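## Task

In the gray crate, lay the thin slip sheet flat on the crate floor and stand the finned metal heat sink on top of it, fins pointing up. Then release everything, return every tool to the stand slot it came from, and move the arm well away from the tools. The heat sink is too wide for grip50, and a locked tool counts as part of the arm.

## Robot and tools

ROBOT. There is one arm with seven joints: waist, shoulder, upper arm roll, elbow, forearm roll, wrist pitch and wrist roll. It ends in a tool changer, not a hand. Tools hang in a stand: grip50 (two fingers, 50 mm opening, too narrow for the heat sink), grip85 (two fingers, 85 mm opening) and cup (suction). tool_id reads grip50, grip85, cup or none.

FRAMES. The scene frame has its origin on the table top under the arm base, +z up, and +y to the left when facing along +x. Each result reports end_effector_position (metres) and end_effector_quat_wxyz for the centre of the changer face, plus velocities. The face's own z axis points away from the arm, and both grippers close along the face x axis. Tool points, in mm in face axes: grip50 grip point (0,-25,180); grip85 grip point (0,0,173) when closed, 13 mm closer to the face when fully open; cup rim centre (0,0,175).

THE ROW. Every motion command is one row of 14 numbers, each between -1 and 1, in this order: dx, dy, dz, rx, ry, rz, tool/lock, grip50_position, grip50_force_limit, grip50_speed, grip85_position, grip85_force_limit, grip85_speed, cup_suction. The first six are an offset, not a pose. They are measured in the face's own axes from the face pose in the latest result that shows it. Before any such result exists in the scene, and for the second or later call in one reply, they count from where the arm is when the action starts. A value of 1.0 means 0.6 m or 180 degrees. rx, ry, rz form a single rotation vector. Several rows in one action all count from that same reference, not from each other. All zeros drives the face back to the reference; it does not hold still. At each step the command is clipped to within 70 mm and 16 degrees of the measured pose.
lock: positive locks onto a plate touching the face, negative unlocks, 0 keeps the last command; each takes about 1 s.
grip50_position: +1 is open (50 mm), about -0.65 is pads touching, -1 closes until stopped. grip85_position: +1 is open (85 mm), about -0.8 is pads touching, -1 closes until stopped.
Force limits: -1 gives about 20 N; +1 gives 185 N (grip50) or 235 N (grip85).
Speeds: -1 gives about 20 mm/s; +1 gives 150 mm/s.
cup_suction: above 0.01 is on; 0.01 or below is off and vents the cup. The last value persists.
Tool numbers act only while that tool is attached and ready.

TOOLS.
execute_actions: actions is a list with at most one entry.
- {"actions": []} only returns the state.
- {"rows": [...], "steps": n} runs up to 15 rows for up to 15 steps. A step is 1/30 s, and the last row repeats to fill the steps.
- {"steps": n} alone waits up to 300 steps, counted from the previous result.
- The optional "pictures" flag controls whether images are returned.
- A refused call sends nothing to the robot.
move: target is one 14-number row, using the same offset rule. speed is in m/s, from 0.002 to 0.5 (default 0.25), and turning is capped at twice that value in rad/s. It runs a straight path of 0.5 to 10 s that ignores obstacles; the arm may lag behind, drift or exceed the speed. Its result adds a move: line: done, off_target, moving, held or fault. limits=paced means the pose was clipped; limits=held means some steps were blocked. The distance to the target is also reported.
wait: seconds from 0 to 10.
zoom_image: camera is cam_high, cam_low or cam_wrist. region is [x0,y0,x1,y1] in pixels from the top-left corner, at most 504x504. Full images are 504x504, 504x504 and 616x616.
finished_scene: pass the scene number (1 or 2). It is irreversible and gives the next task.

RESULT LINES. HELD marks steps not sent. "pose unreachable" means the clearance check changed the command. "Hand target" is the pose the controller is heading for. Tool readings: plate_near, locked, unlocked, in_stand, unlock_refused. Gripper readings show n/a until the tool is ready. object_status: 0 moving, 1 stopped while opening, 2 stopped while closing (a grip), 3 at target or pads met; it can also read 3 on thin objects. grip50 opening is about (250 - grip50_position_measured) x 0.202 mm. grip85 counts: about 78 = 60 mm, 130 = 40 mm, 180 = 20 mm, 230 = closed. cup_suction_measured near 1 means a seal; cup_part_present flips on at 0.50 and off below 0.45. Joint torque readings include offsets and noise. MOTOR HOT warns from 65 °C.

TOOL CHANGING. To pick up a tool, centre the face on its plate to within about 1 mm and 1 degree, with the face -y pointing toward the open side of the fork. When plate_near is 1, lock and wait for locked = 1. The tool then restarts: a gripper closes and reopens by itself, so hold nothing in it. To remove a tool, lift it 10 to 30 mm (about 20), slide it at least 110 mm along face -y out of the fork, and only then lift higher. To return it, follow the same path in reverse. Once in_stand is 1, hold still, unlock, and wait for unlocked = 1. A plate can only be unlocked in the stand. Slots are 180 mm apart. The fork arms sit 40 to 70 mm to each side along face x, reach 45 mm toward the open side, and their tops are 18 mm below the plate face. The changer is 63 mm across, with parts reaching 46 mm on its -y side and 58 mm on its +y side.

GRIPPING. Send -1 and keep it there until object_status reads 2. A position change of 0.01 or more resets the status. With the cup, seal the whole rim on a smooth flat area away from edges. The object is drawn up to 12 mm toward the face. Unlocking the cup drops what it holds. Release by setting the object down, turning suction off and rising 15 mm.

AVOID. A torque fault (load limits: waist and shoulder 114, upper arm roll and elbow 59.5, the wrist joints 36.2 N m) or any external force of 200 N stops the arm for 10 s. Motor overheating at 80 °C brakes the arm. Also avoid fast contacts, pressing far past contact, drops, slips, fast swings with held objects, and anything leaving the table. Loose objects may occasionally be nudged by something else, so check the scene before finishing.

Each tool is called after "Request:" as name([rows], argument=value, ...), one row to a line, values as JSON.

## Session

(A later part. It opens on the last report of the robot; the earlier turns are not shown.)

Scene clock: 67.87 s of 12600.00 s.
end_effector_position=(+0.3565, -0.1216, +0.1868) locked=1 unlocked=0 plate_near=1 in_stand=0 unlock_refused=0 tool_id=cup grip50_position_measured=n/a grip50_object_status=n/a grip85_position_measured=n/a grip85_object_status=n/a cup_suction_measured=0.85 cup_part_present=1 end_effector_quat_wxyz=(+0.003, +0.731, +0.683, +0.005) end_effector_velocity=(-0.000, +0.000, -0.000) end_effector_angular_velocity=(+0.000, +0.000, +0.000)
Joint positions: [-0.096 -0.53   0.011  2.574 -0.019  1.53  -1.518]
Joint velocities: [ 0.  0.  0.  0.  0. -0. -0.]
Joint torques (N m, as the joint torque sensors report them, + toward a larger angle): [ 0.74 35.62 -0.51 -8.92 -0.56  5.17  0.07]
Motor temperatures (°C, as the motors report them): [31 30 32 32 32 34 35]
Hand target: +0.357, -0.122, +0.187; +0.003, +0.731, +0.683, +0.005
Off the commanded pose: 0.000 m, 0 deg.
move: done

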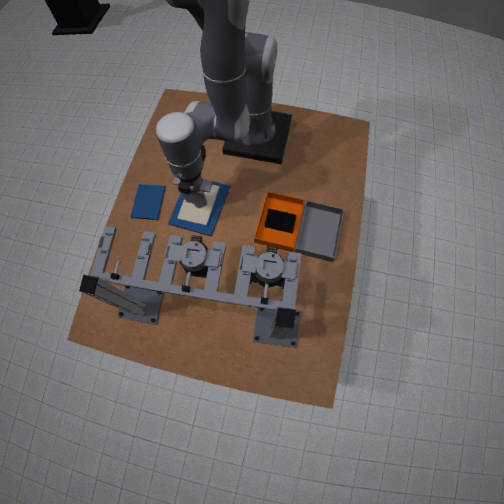

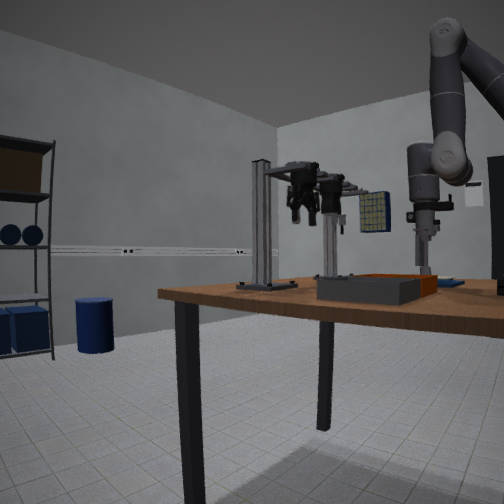

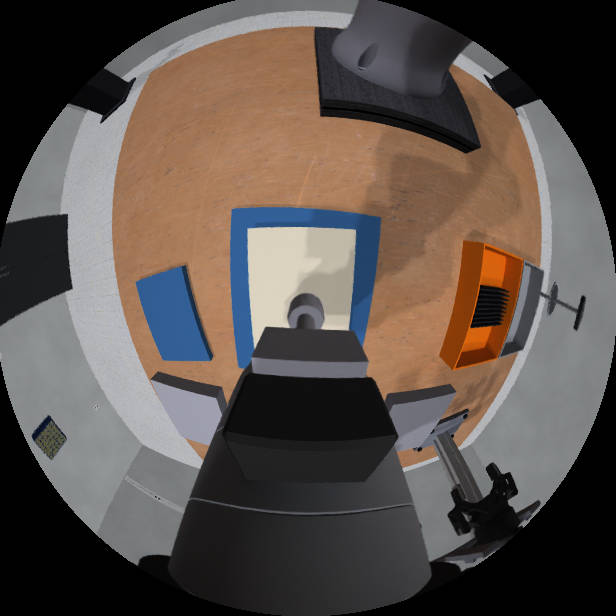

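Request:
move(target=[0,0,-0.09,0,0,0,0,1,0,0,1,0,0,1], speed=0.08)

Request:
move(target=[0.733,-0.027,0,0,0,0,0,1,0,0,1,0,0,1], speed=0.2)

Request:
move(target=[0,0,0.027,0,0,0,0,1,0,0,1,0,0,1], speed=0.04)

Request:
zoom_image(camera="cam_wrist", region=[200,180,420,380])

Scene clock: 70.47 s of 12600.00 s.
end_effector_position=(+0.3560, -0.1217, +0.2412) locked=1 unlocked=0 plate_near=1 in_stand=0 unlock_refused=0 tool_id=cup grip50_position_measured=n/a grip50_object_status=n/a grip85_position_measured=n/a grip85_object_status=n/a cup_suction_measured=0.94 cup_part_present=1 end_effector_quat_wxyz=(+0.004, +0.730, +0.683, +0.005) end_effector_velocity=(-0.000, -0.000, -0.000) end_effector_angular_velocity=(+0.000, +0.001, -0.001)
Joint positions: [-0.114 -0.313  0.029  2.585 -0.019  1.324 -1.518]
Joint velocities: [-0.    -0.001 -0.     0.     0.     0.     0.001]
Joint torques (N m, as the joint torque sensors report them, + toward a larger angle): [ -1.02  29.66   2.27 -14.68  -1.12   5.92  -0.11]
Motor temperatures (°C, as the motors report them): [31 30 32 32 32 35 35]
Hand target: +0.356, -0.122, +0.241; +0.004, +0.730, +0.683, +0.005
Off the commanded pose: 0.000 m, 0 deg.
move: done

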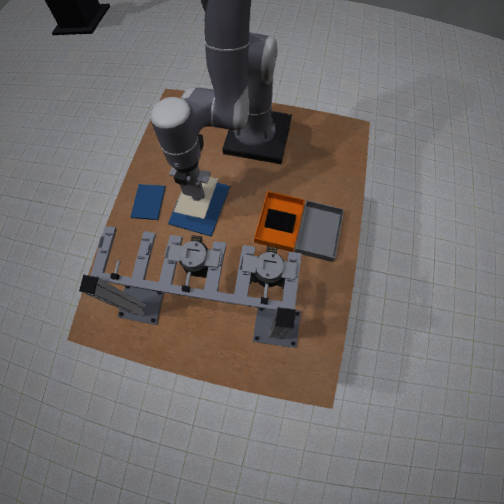

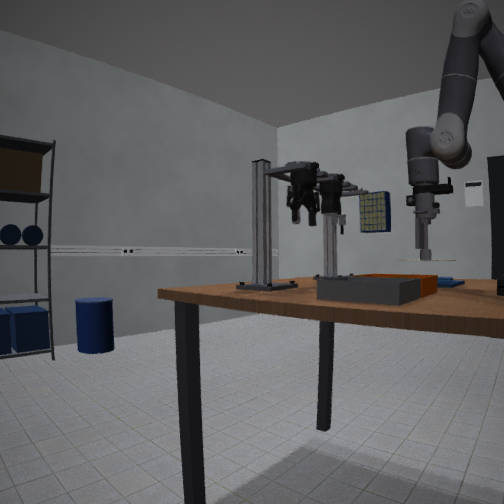

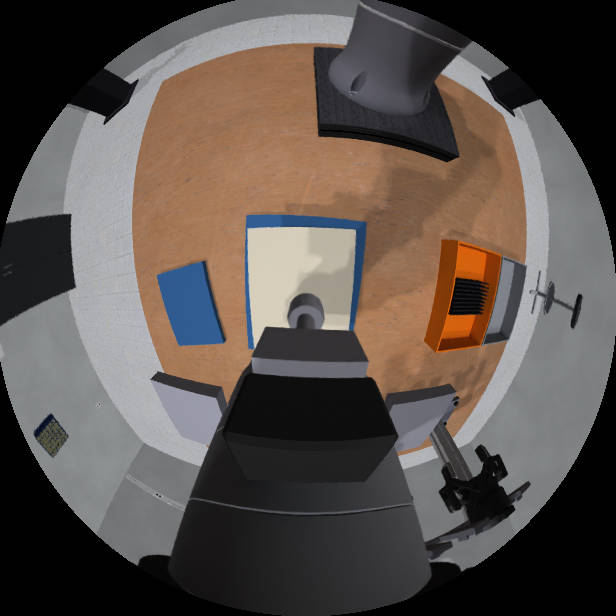

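Scene clock: 73.07 s of 12600.00 s.
end_effector_position=(+0.3686, +0.3191, +0.2415) locked=1 unlocked=0 plate_near=1 in_stand=0 unlock_refused=0 tool_id=cup grip50_position_measured=n/a grip50_object_status=n/a grip85_position_measured=n/a grip85_object_status=n/a cup_suction_measured=0.94 cup_part_present=1 end_effector_quat_wxyz=(+0.003, +0.731, +0.683, +0.004) end_effector_velocity=(-0.000, -0.000, -0.000) end_effector_angular_velocity=(+0.000, +0.000, -0.000)
Joint positions: [ 0.723 -0.466  0.145  2.273 -0.152  1.161 -0.459]
Joint velocities: [-0.     0.    -0.     0.     0.001 -0.    -0.   ]
Joint torques (N m, as the joint torque sensors report them, + toward a larger angle): [ -1.77  43.57   2.64 -20.14  -1.97   5.16  -0.24]
Motor temperatures (°C, as the motors report them): [31 30 32 32 32 35 35]
Hand target: +0.369, +0.319, +0.242; +0.003, +0.731, +0.683, +0.004
Off the commanded pose: 0.001 m, 0 deg.
move: done

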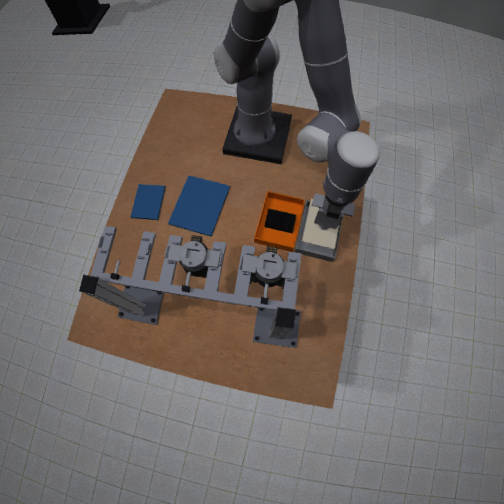

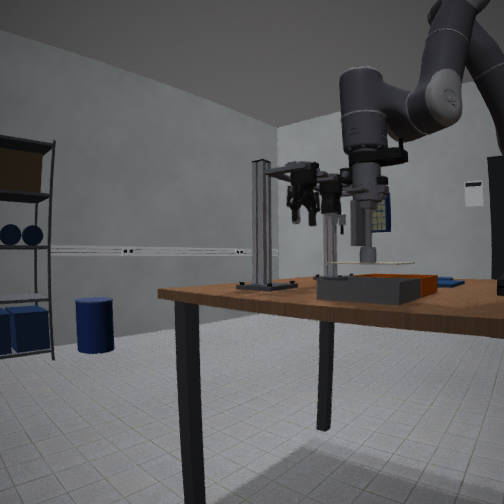

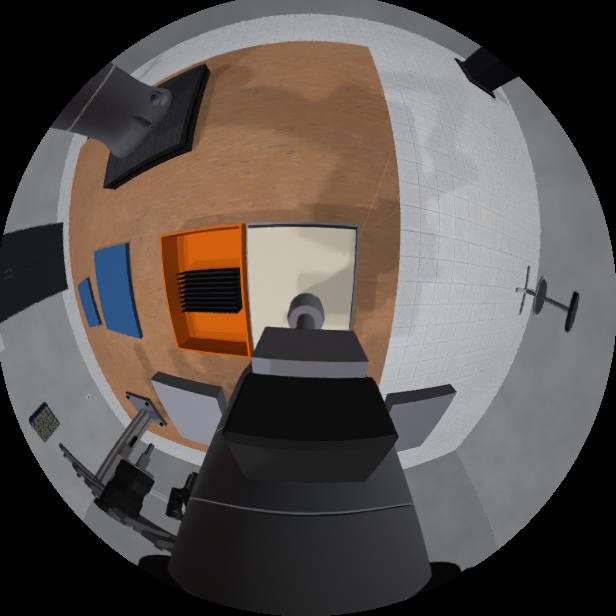

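Scene clock: 73.77 s of 12600.00 s.
end_effector_position=(+0.3687, +0.3190, +0.2251) locked=1 unlocked=0 plate_near=1 in_stand=0 unlock_refused=0 tool_id=cup grip50_position_measured=n/a grip50_object_status=n/a grip85_position_measured=n/a grip85_object_status=n/a cup_suction_measured=0.94 cup_part_present=1 end_effector_quat_wxyz=(+0.003, +0.731, +0.683, +0.004) end_effector_velocity=(+0.000, -0.000, +0.000) end_effector_angular_velocity=(-0.000, -0.000, +0.001)
Joint positions: [ 0.734 -0.509  0.13   2.276 -0.163  1.208 -0.451]
Joint velocities: [-0.     0.     0.     0.    -0.001  0.    -0.   ]
Joint torques (N m, as the joint torque sensors report them, + toward a larger angle): [  0.14  44.04   1.54 -18.77  -2.04   5.08   0.52]
Motor temperatures (°C, as the motors report them): [31 30 32 32 32 35 35]
Hand target: +0.369, +0.319, +0.225; +0.003, +0.731, +0.683, +0.004
Off the commanded pose: 0.000 m, 0 deg.
move: done

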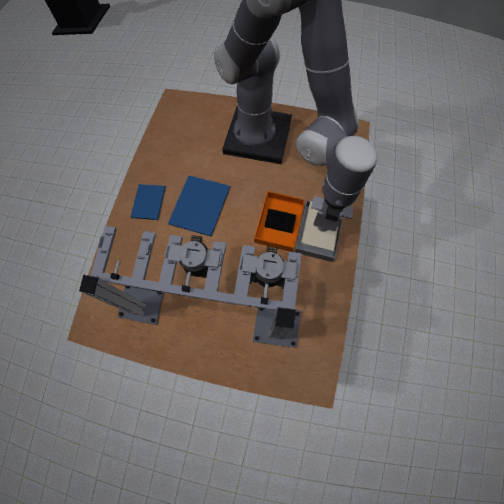

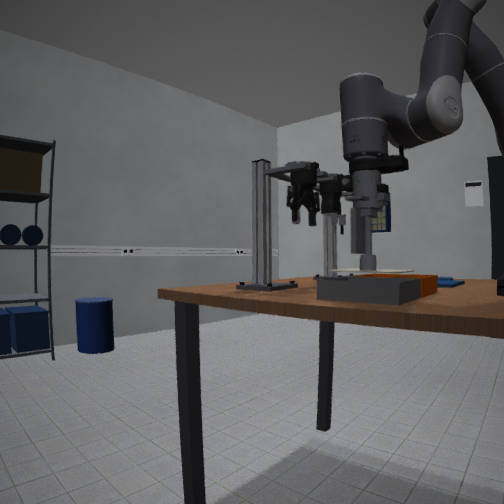

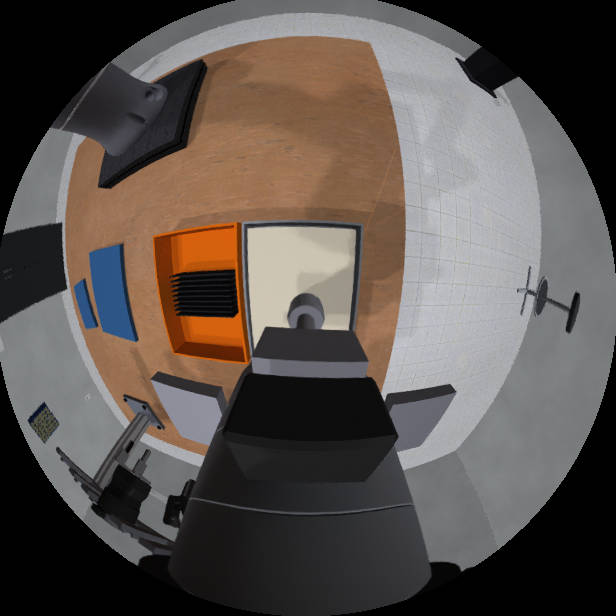

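Region (200, 180, 420, 380) of cam_wrist's 616x616 image, scaled by 2.291, with more detail than that image has; it fills the top 458 rows of this view, and the rest is white.

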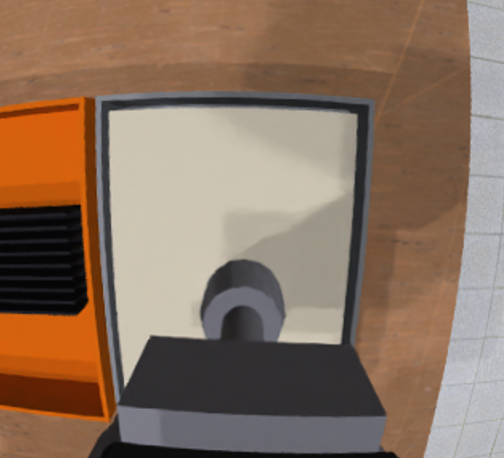

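Request:
move(target=[0.002,0.006,0.084,0,0,0,0,1,0,0,1,0,0,1], speed=0.03)

Scene clock: 76.53 s of 12600.00 s.
end_effector_position=(+0.3729, +0.3199, +0.1745) locked=1 unlocked=0 plate_near=1 in_stand=0 unlock_refused=0 tool_id=cup grip50_position_measured=n/a grip50_object_status=n/a grip85_position_measured=n/a grip85_object_status=n/a cup_suction_measured=0.94 cup_part_present=1 end_effector_quat_wxyz=(+0.003, +0.731, +0.683, +0.004) end_effector_velocity=(+0.000, +0.000, +0.000) end_effector_angular_velocity=(+0.000, -0.000, -0.000)
Joint positions: [ 0.767 -0.649  0.081  2.263 -0.188  1.337 -0.437]
Joint velocities: [ 0.  0. -0. -0. -0.  0.  0.]
Joint torques (N m, as the joint torque sensors report them, + toward a larger angle): [  0.04  46.68   1.52 -15.86  -1.4    5.27   0.09]
Motor temperatures (°C, as the motors report them): [31 30 32 32 32 35 35]
Hand target: +0.373, +0.320, +0.175; +0.003, +0.731, +0.683, +0.004
Off the commanded pose: 0.000 m, 0 deg.
move: done

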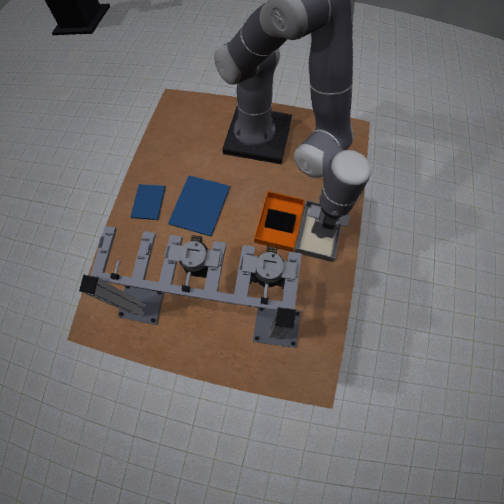

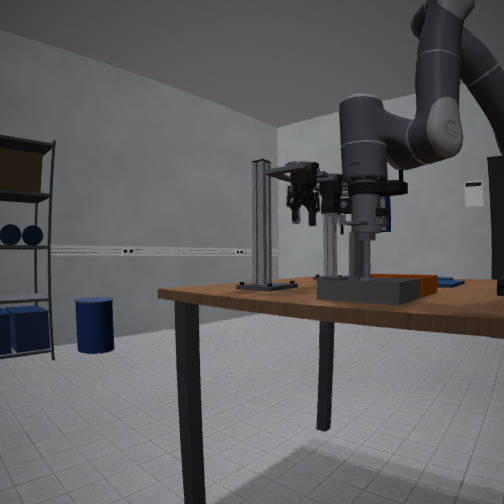

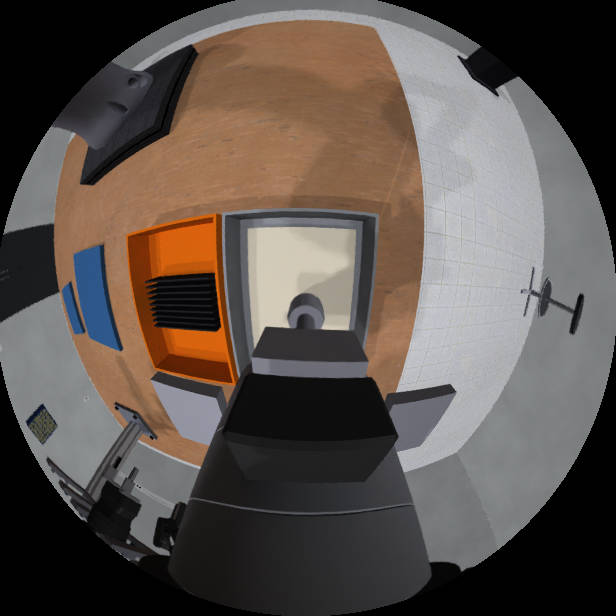

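Request:
move(target=[0,0,0.002,0,0,0,0,1,0,0,1,0,0,0], speed=0.002)

Request:
move(target=[0,0,-0.13,0,0,0,0,1,0,0,1,0,0,0], speed=0.08)

Request:
move(target=[-0.841,0.243,-0.215,0,0,-0.0367,0,1,0,0,1,0,0,0])

Scene clock: 79.13 s of 12600.00 s.
end_effector_position=(+0.3730, +0.3201, +0.1737) locked=1 unlocked=0 plate_near=1 in_stand=0 unlock_refused=0 tool_id=cup grip50_position_measured=n/a grip50_object_status=n/a grip85_position_measured=n/a grip85_object_status=n/a cup_suction_measured=0.00 cup_part_present=0 end_effector_quat_wxyz=(+0.003, +0.731, +0.683, +0.004) end_effector_velocity=(-0.000, +0.000, +0.000) end_effector_angular_velocity=(+0.000, -0.000, +0.002)
Joint positions: [ 0.768 -0.652  0.08   2.263 -0.188  1.34  -0.437]
Joint velocities: [ 0.    -0.     0.    -0.    -0.    -0.    -0.001]
Joint torques (N m, as the joint torque sensors report them, + toward a larger angle): [  1.38  40.89   1.15 -14.34  -1.28   5.23   0.2 ]
Motor temperatures (°C, as the motors report them): [31 30 32 32 32 35 35]
Hand target: +0.373, +0.320, +0.173; +0.003, +0.731, +0.683, +0.004
Off the commanded pose: 0.000 m, 0 deg.
move: done

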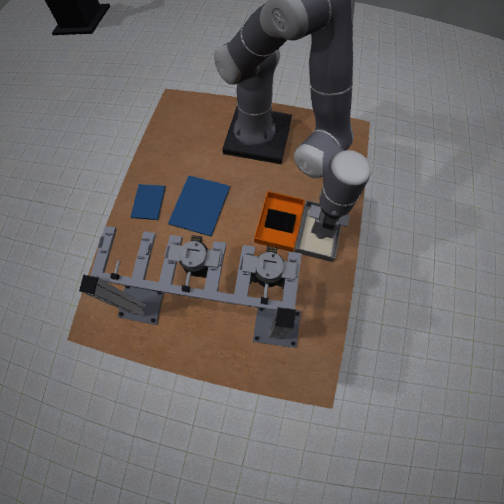

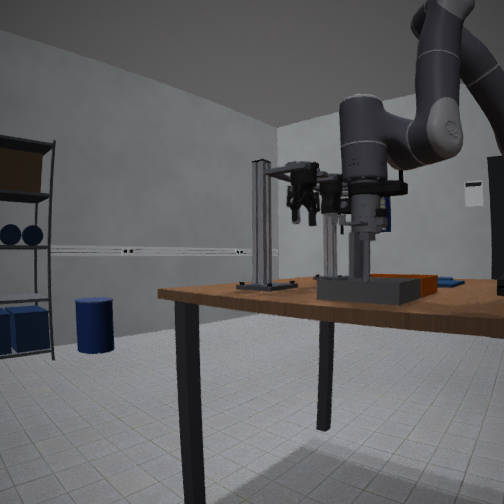

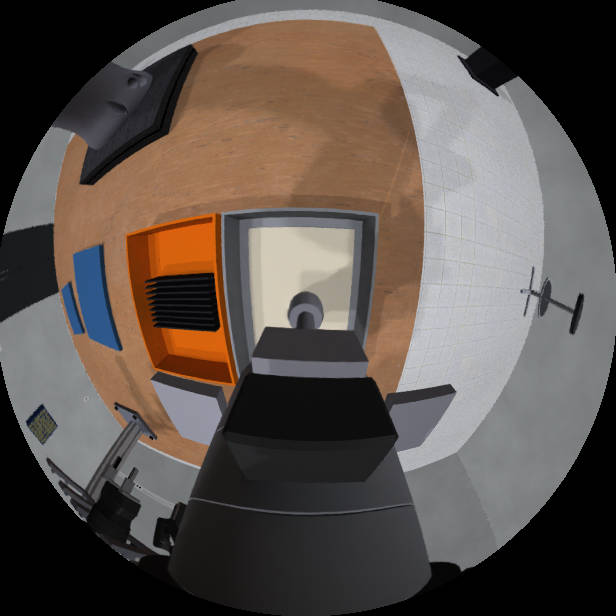

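Scene clock: 80.40 s of 12600.00 s.
end_effector_position=(+0.3722, +0.3200, +0.2520) locked=1 unlocked=0 plate_near=1 in_stand=0 unlock_refused=0 tool_id=cup grip50_position_measured=n/a grip50_object_status=n/a grip85_position_measured=n/a grip85_object_status=n/a cup_suction_measured=0.00 cup_part_present=0 end_effector_quat_wxyz=(+0.003, +0.731, +0.683, +0.005) end_effector_velocity=(+0.000, +0.000, -0.000) end_effector_angular_velocity=(+0.000, -0.000, +0.000)
Joint positions: [ 0.713 -0.445  0.154  2.259 -0.142  1.127 -0.471]
Joint velocities: [-0.    -0.    -0.    -0.    -0.    -0.    -0.001]
Joint torques (N m, as the joint torque sensors report them, + toward a larger angle): [ -0.7   41.35   2.27 -20.44  -2.     5.58  -0.12]
Motor temperatures (°C, as the motors report them): [31 30 32 32 32 35 35]
Hand target: +0.372, +0.320, +0.252; +0.003, +0.731, +0.683, +0.005
Off the commanded pose: 0.000 m, 0 deg.
move: done

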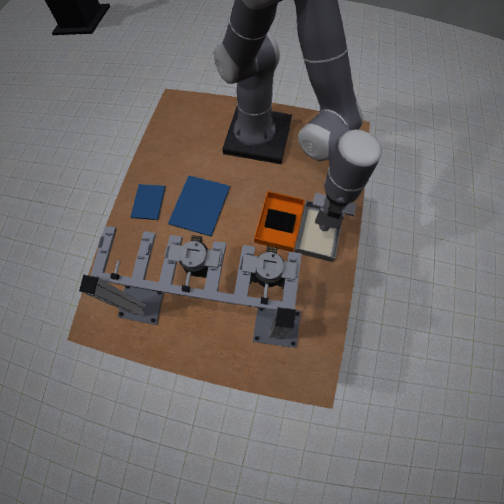

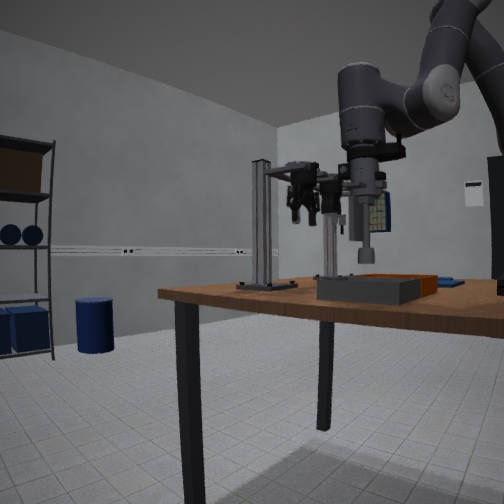

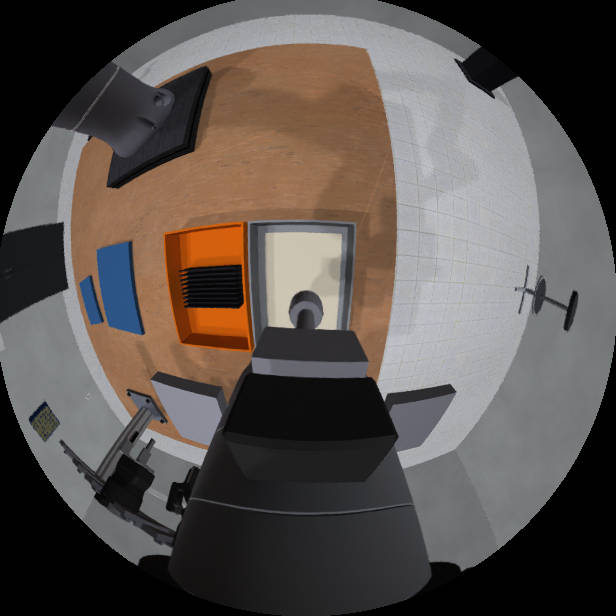

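Scene clock: 82.97 s of 12600.00 s.
end_effector_position=(+0.4829, -0.1945, +0.3821) locked=1 unlocked=0 plate_near=1 in_stand=0 unlock_refused=0 tool_id=cup grip50_position_measured=n/a grip50_object_status=n/a grip85_position_measured=n/a grip85_object_status=n/a cup_suction_measured=0.00 cup_part_present=0 end_effector_quat_wxyz=(+0.004, +0.690, +0.724, +0.004) end_effector_velocity=(-0.000, -0.000, +0.000) end_effector_angular_velocity=(-0.000, +0.000, -0.000)
Joint positions: [-0.043 -0.197 -0.183  2.106  0.052  0.725 -1.824]
Joint velocities: [-0. -0. -0. -0. -0. -0.  0.]
Joint torques (N m, as the joint torque sensors report them, + toward a larger angle): [  1.25  40.17   0.12 -28.35  -3.61   5.3    0.35]
Motor temperatures (°C, as the motors report them): [31 30 32 32 32 35 35]
Hand target: +0.483, -0.194, +0.382; +0.004, +0.690, +0.724, +0.004
Off the commanded pose: 0.001 m, 0 deg.
move: done

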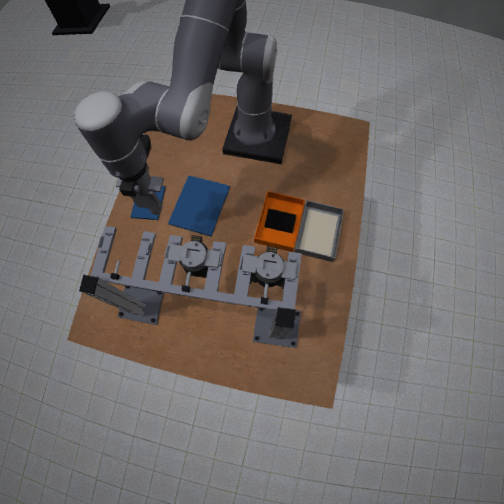

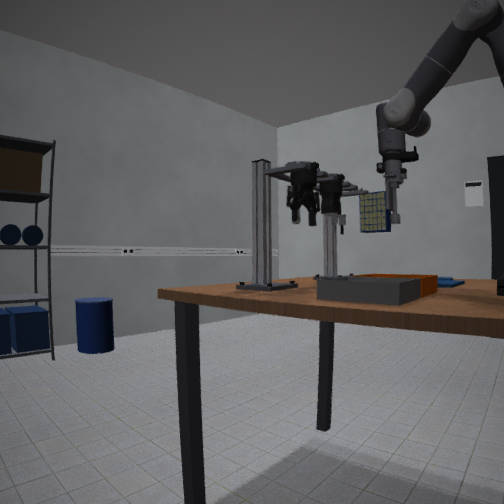

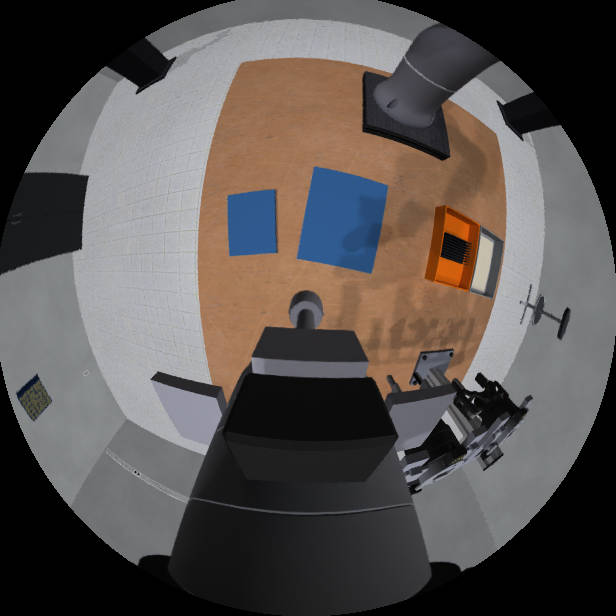

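Request:
move(target=[0.0025,0.2802,0.001,0,0,0,0,1,0,0,1,0,0,0], speed=0.12)

Request:
move(target=[0,0,0.036,0,0,0,0,1,0,0,1,0,0,0], speed=0.02)

Request:
move(target=[0,0,0,0,0,0,-1,1,0,0,1,0,0,0])

Request:
execute_actions([
  {"steps":21},
], pictures=false)

Scene clock: 86.03 s of 12600.00 s.
end_effector_position=(+0.6506, -0.1847, +0.3831) locked=1 unlocked=0 plate_near=1 in_stand=0 unlock_refused=0 tool_id=cup grip50_position_measured=n/a grip50_object_status=n/a grip85_position_measured=n/a grip85_object_status=n/a cup_suction_measured=0.00 cup_part_present=0 end_effector_quat_wxyz=(+0.004, +0.690, +0.724, +0.004) end_effector_velocity=(-0.000, +0.000, +0.001) end_effector_angular_velocity=(+0.000, -0.001, -0.000)
Joint positions: [-0.02  -0.549 -0.18   1.577  0.114  0.541 -1.801]
Joint velocities: [ 0.     0.001  0.     0.     0.    -0.     0.   ]
Joint torques (N m, as the joint torque sensors report them, + toward a larger angle): [ -0.51  58.41  -3.52 -31.79  -3.98   5.14   0.08]
Motor temperatures (°C, as the motors report them): [31 30 32 32 32 35 35]
Hand target: +0.651, -0.185, +0.383; +0.004, +0.690, +0.724, +0.004
Off the commanded pose: 0.000 m, 0 deg.
move: done

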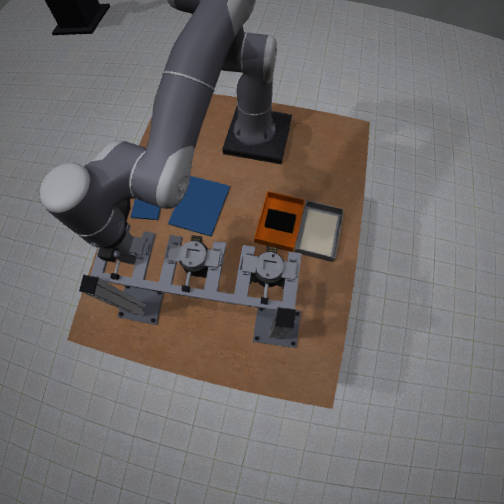

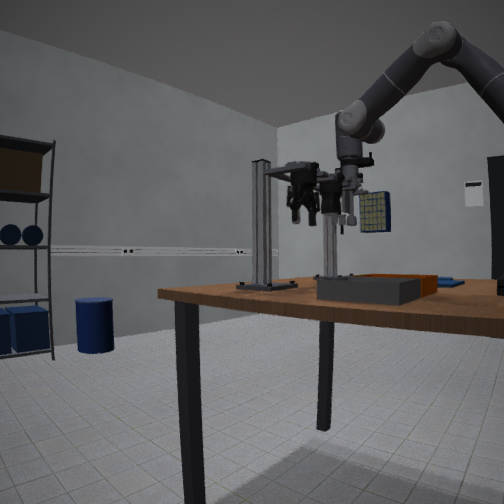

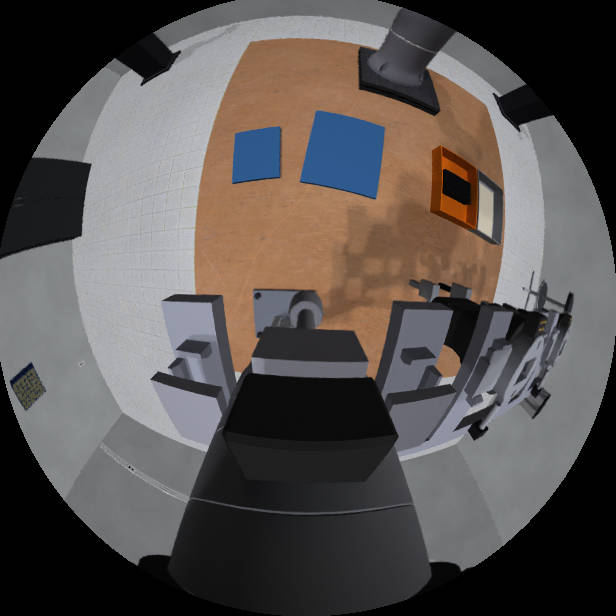

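Scene clock: 87.33 s of 12600.00 s.
end_effector_position=(+0.6509, -0.1847, +0.3617) locked=1 unlocked=0 plate_near=1 in_stand=1 unlock_refused=0 tool_id=cup grip50_position_measured=n/a grip50_object_status=n/a grip85_position_measured=n/a grip85_object_status=n/a cup_suction_measured=0.00 cup_part_present=0 end_effector_quat_wxyz=(+0.004, +0.690, +0.724, +0.004) end_effector_velocity=(+0.000, -0.000, +0.000) end_effector_angular_velocity=(-0.000, -0.000, +0.001)
Joint positions: [-0.02  -0.577 -0.179  1.593  0.122  0.586 -1.806]
Joint velocities: [-0.     0.     0.    -0.    -0.    -0.    -0.001]
Joint torques (N m, as the joint torque sensors report them, + toward a larger angle): [ -0.33  56.08  -2.45 -30.87  -3.6    5.51  -0.02]
Motor temperatures (°C, as the motors report them): [31 30 32 32 32 35 35]
Hand target: +0.651, -0.185, +0.361; +0.004, +0.690, +0.724, +0.004
Off the commanded pose: 0.000 m, 0 deg.
move: done

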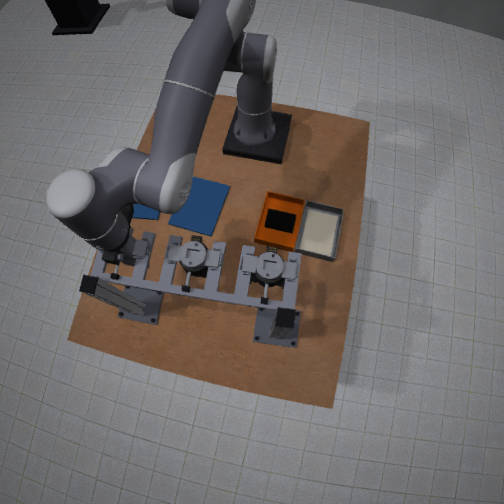

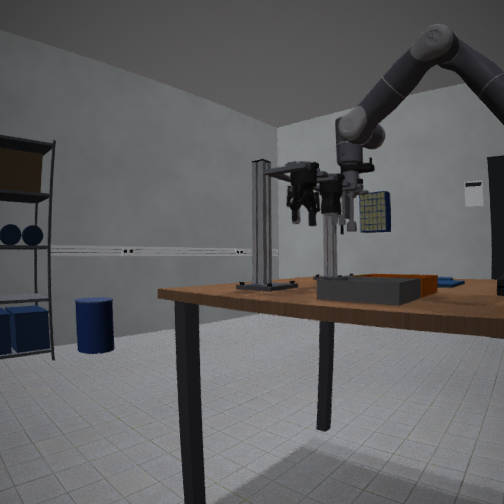

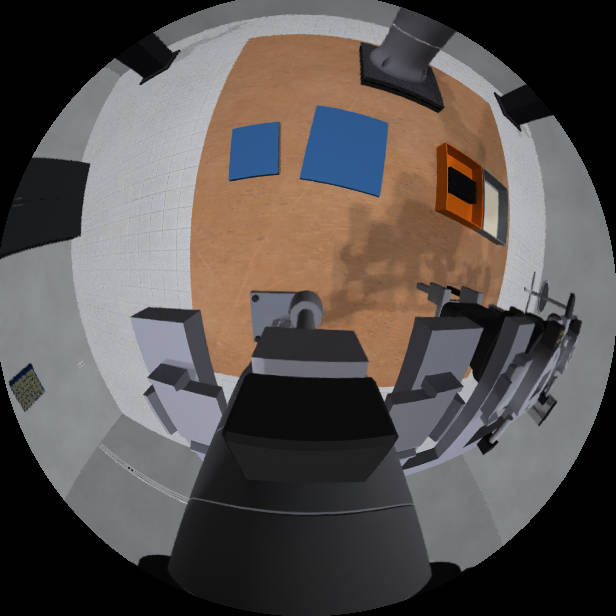

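Scene clock: 87.83 s of 12600.00 s.
end_effector_position=(+0.6509, -0.1847, +0.3616) locked=0 unlocked=0 plate_near=1 in_stand=1 unlock_refused=0 tool_id=none grip50_position_measured=n/a grip50_object_status=n/a grip85_position_measured=n/a grip85_object_status=n/a cup_suction_measured=n/a cup_part_present=n/a end_effector_quat_wxyz=(+0.004, +0.690, +0.724, +0.004) end_effector_velocity=(-0.000, -0.000, -0.000) end_effector_angular_velocity=(-0.000, +0.000, +0.000)
Joint positions: [-0.02  -0.577 -0.179  1.593  0.122  0.585 -1.806]
Joint velocities: [-0.001 -0.     0.     0.    -0.     0.    -0.001]
Joint torques (N m, as the joint torque sensors report them, + toward a larger angle): [ -0.02  53.49  -2.79 -27.75  -3.43   4.81  -0.03]
Motor temperatures (°C, as the motors report them): [31 30 32 32 32 35 35]
Hand target: +0.651, -0.185, +0.362; +0.004, +0.690, +0.724, +0.004
Off the commanded pose: 0.000 m, 0 deg.
move: done

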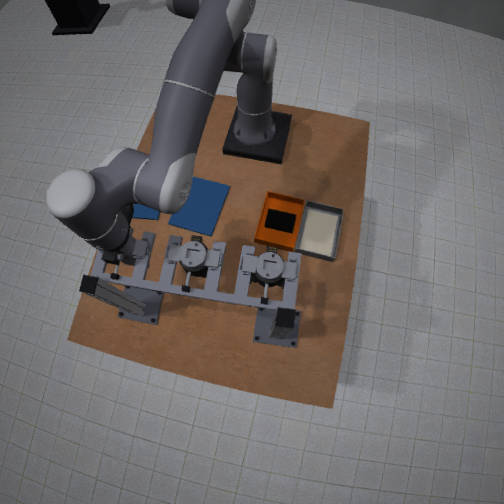

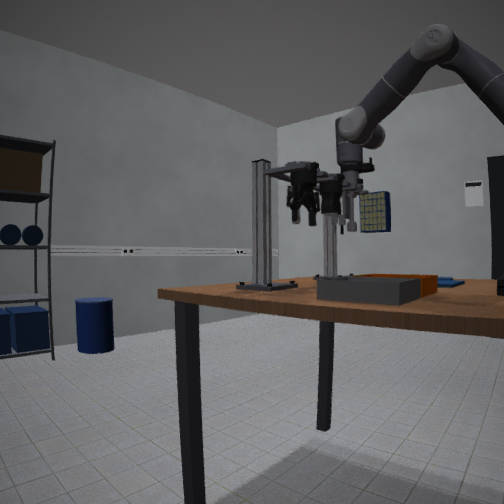

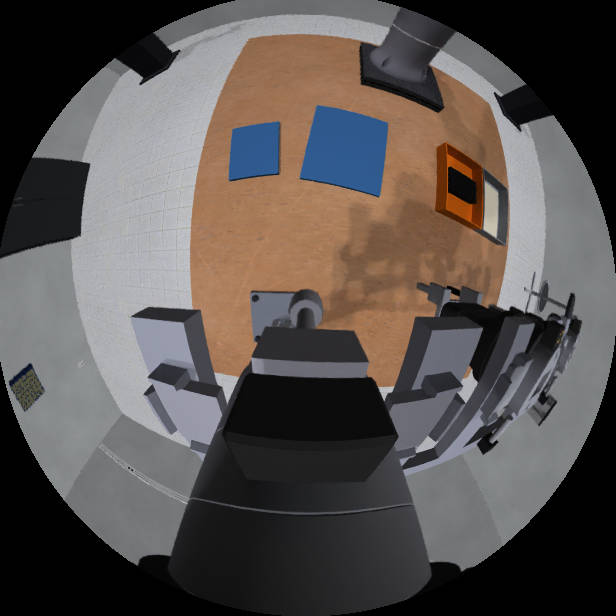

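Scene clock: 88.53 s of 12600.00 s.
end_effector_position=(+0.6509, -0.1847, +0.3616) locked=0 unlocked=1 plate_near=1 in_stand=1 unlock_refused=0 tool_id=none grip50_position_measured=n/a grip50_object_status=n/a grip85_position_measured=n/a grip85_object_status=n/a cup_suction_measured=n/a cup_part_present=n/a end_effector_quat_wxyz=(+0.004, +0.690, +0.724, +0.004) end_effector_velocity=(-0.000, +0.000, -0.000) end_effector_angular_velocity=(+0.001, +0.000, -0.002)
Joint positions: [-0.02  -0.577 -0.179  1.593  0.122  0.585 -1.806]
Joint velocities: [-0.    -0.    -0.     0.     0.001 -0.     0.001]
Joint torques (N m, as the joint torque sensors report them, + toward a larger angle): [ -0.33  53.79  -2.06 -27.68  -3.61   4.52  -0.01]
Motor temperatures (°C, as the motors report them): [31 30 32 32 32 35 35]
Hand target: +0.651, -0.185, +0.362; +0.004, +0.690, +0.724, +0.004
Off the commanded pose: 0.000 m, 0 deg.
Steps of this call (steps 1 to 21: nothing new was sent). Readings (end_effector_position | what the end effector reports):
1: (+0.6509, -0.1847, +0.3616) | locked=0 unlocked=0 plate_near=1 in_stand=1 unlock_refused=0 tool_id=none grip50_position_measured=n/a grip50_object_status=n/a grip85_position_measured=n/a grip85_object_status=n/a cup_suction_measured=n/a cup_part_present=n/a
2: (+0.6509, -0.1847, +0.3616) | locked=0 unlocked=0 plate_near=1 in_stand=1 unlock_refused=0 tool_id=none grip50_position_measured=n/a grip50_object_status=n/a grip85_position_measured=n/a grip85_object_status=n/a cup_suction_measured=n/a cup_part_present=n/a
4: (+0.6509, -0.1847, +0.3616) | locked=0 unlocked=0 plate_near=1 in_stand=1 unlock_refused=0 tool_id=none grip50_position_measured=n/a grip50_object_status=n/a grip85_position_measured=n/a grip85_object_status=n/a cup_suction_measured=n/a cup_part_present=n/a
8: (+0.6509, -0.1847, +0.3616) | locked=0 unlocked=0 plate_near=1 in_stand=1 unlock_refused=0 tool_id=none grip50_position_measured=n/a grip50_object_status=n/a grip85_position_measured=n/a grip85_object_status=n/a cup_suction_measured=n/a cup_part_present=n/a
21: the state above

Request:
move(target=[0,0,-0.04,0,0,0,0,1,0,0,1,0,0,0], speed=0.05)

Request:
move(target=[0.6015,-0.0115,0,0,0,0,0,1,0,0,1,0,0,0], speed=0.2)

Request:
zoom_image(camera="cam_wrist", region=[130,250,490,450])

Scene clock: 90.73 s of 12600.00 s.
end_effector_position=(+0.6506, -0.1848, +0.3858) locked=0 unlocked=1 plate_near=0 in_stand=0 unlock_refused=0 tool_id=none grip50_position_measured=n/a grip50_object_status=n/a grip85_position_measured=n/a grip85_object_status=n/a cup_suction_measured=n/a cup_part_present=n/a end_effector_quat_wxyz=(+0.004, +0.690, +0.724, +0.004) end_effector_velocity=(-0.000, +0.000, +0.000) end_effector_angular_velocity=(-0.000, +0.000, +0.001)
Joint positions: [-0.02  -0.545 -0.181  1.574  0.113  0.536 -1.801]
Joint velocities: [ 0.     0.     0.     0.    -0.001  0.    -0.   ]
Joint torques (N m, as the joint torque sensors report them, + toward a larger angle): [ -0.1   52.08  -2.87 -27.69  -3.65   4.44   0.37]
Motor temperatures (°C, as the motors report them): [31 30 32 32 32 35 35]
Hand target: +0.651, -0.185, +0.386; +0.004, +0.690, +0.724, +0.004
Off the commanded pose: 0.000 m, 0 deg.
move: done

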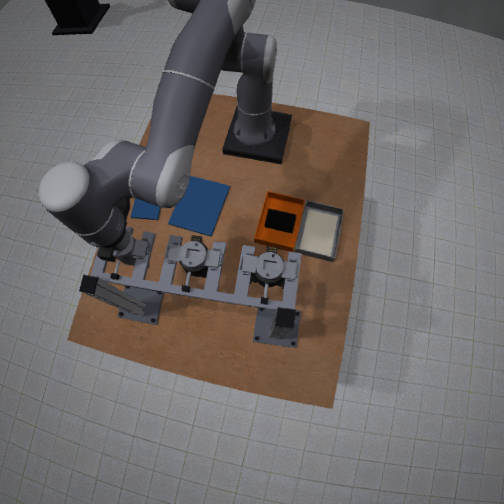

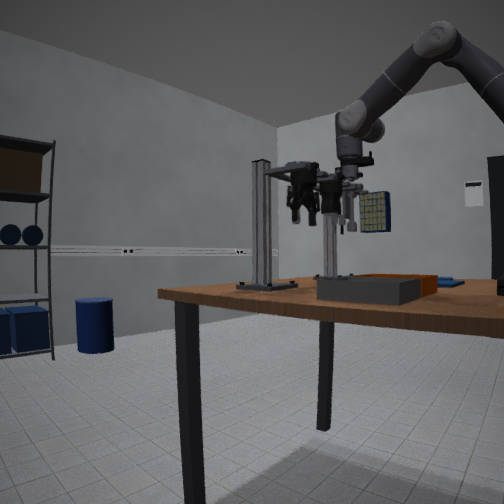

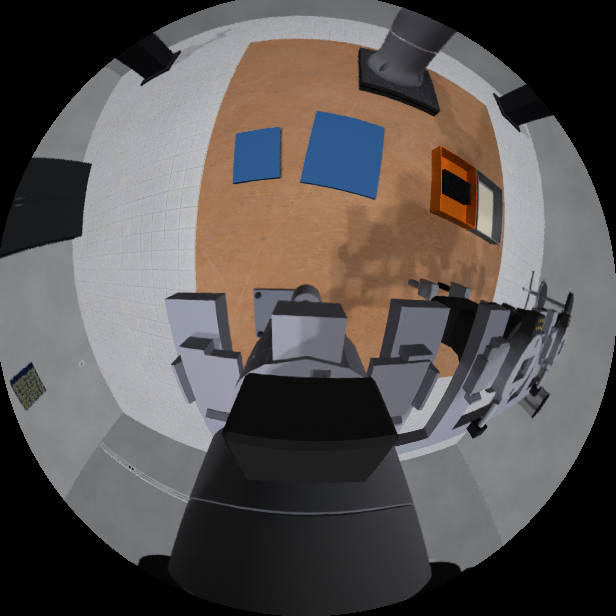

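Scene clock: 92.93 s of 12600.00 s.
end_effector_position=(+0.6259, +0.1759, +0.3856) locked=0 unlocked=1 plate_near=0 in_stand=0 unlock_refused=0 tool_id=none grip50_position_measured=n/a grip50_object_status=n/a grip85_position_measured=n/a grip85_object_status=n/a cup_suction_measured=n/a cup_part_present=n/a end_effector_quat_wxyz=(+0.004, +0.690, +0.724, +0.004) end_effector_velocity=(+0.000, -0.000, +0.000) end_effector_angular_velocity=(-0.000, -0.000, +0.001)
Joint positions: [ 0.437 -0.486 -0.056  1.67   0.037  0.583 -1.2  ]
Joint velocities: [-0.     0.     0.    -0.    -0.     0.    -0.001]
Joint torques (N m, as the joint torque sensors report them, + toward a larger angle): [ -1.65  50.92  -0.64 -27.59  -3.74   4.17  -0.47]
Motor temperatures (°C, as the motors report them): [31 30 32 32 32 35 35]
Hand target: +0.626, +0.176, +0.386; +0.004, +0.690, +0.724, +0.004
Off the commanded pose: 0.001 m, 0 deg.
move: done

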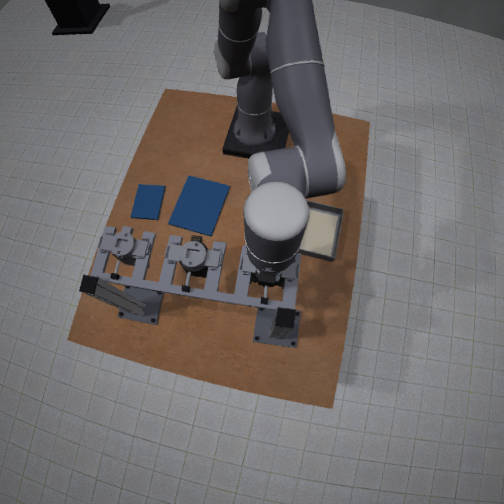

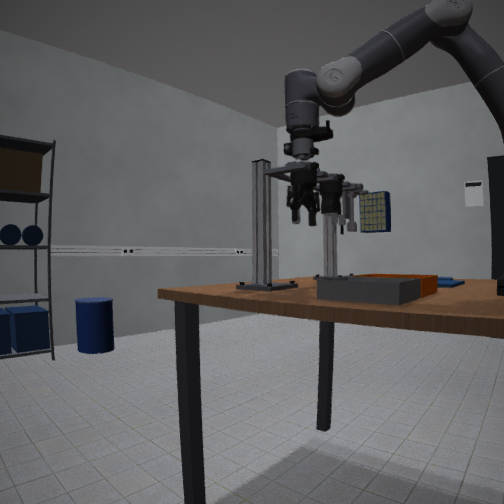

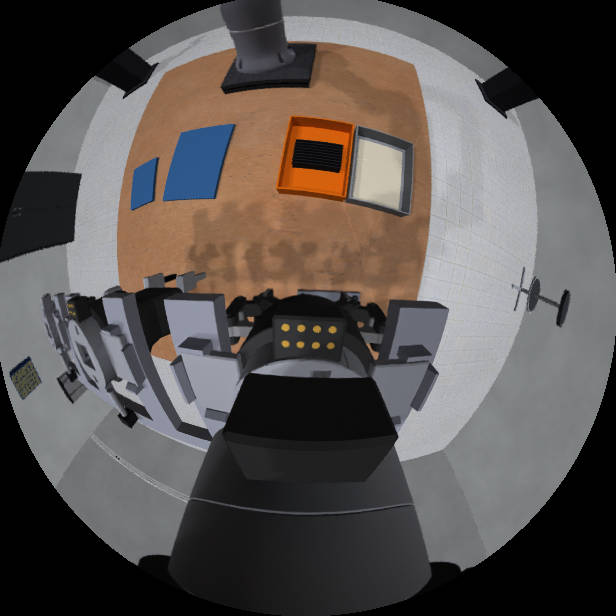

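Region (130, 250, 490, 450) of cam_wrist's 616x616 image, scaled by 1.400, with more detail than that image has.

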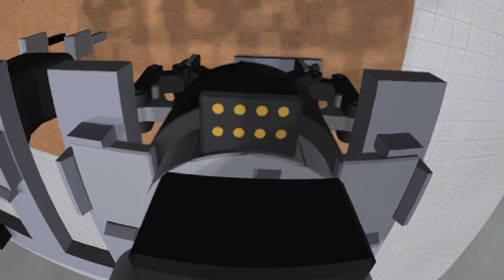

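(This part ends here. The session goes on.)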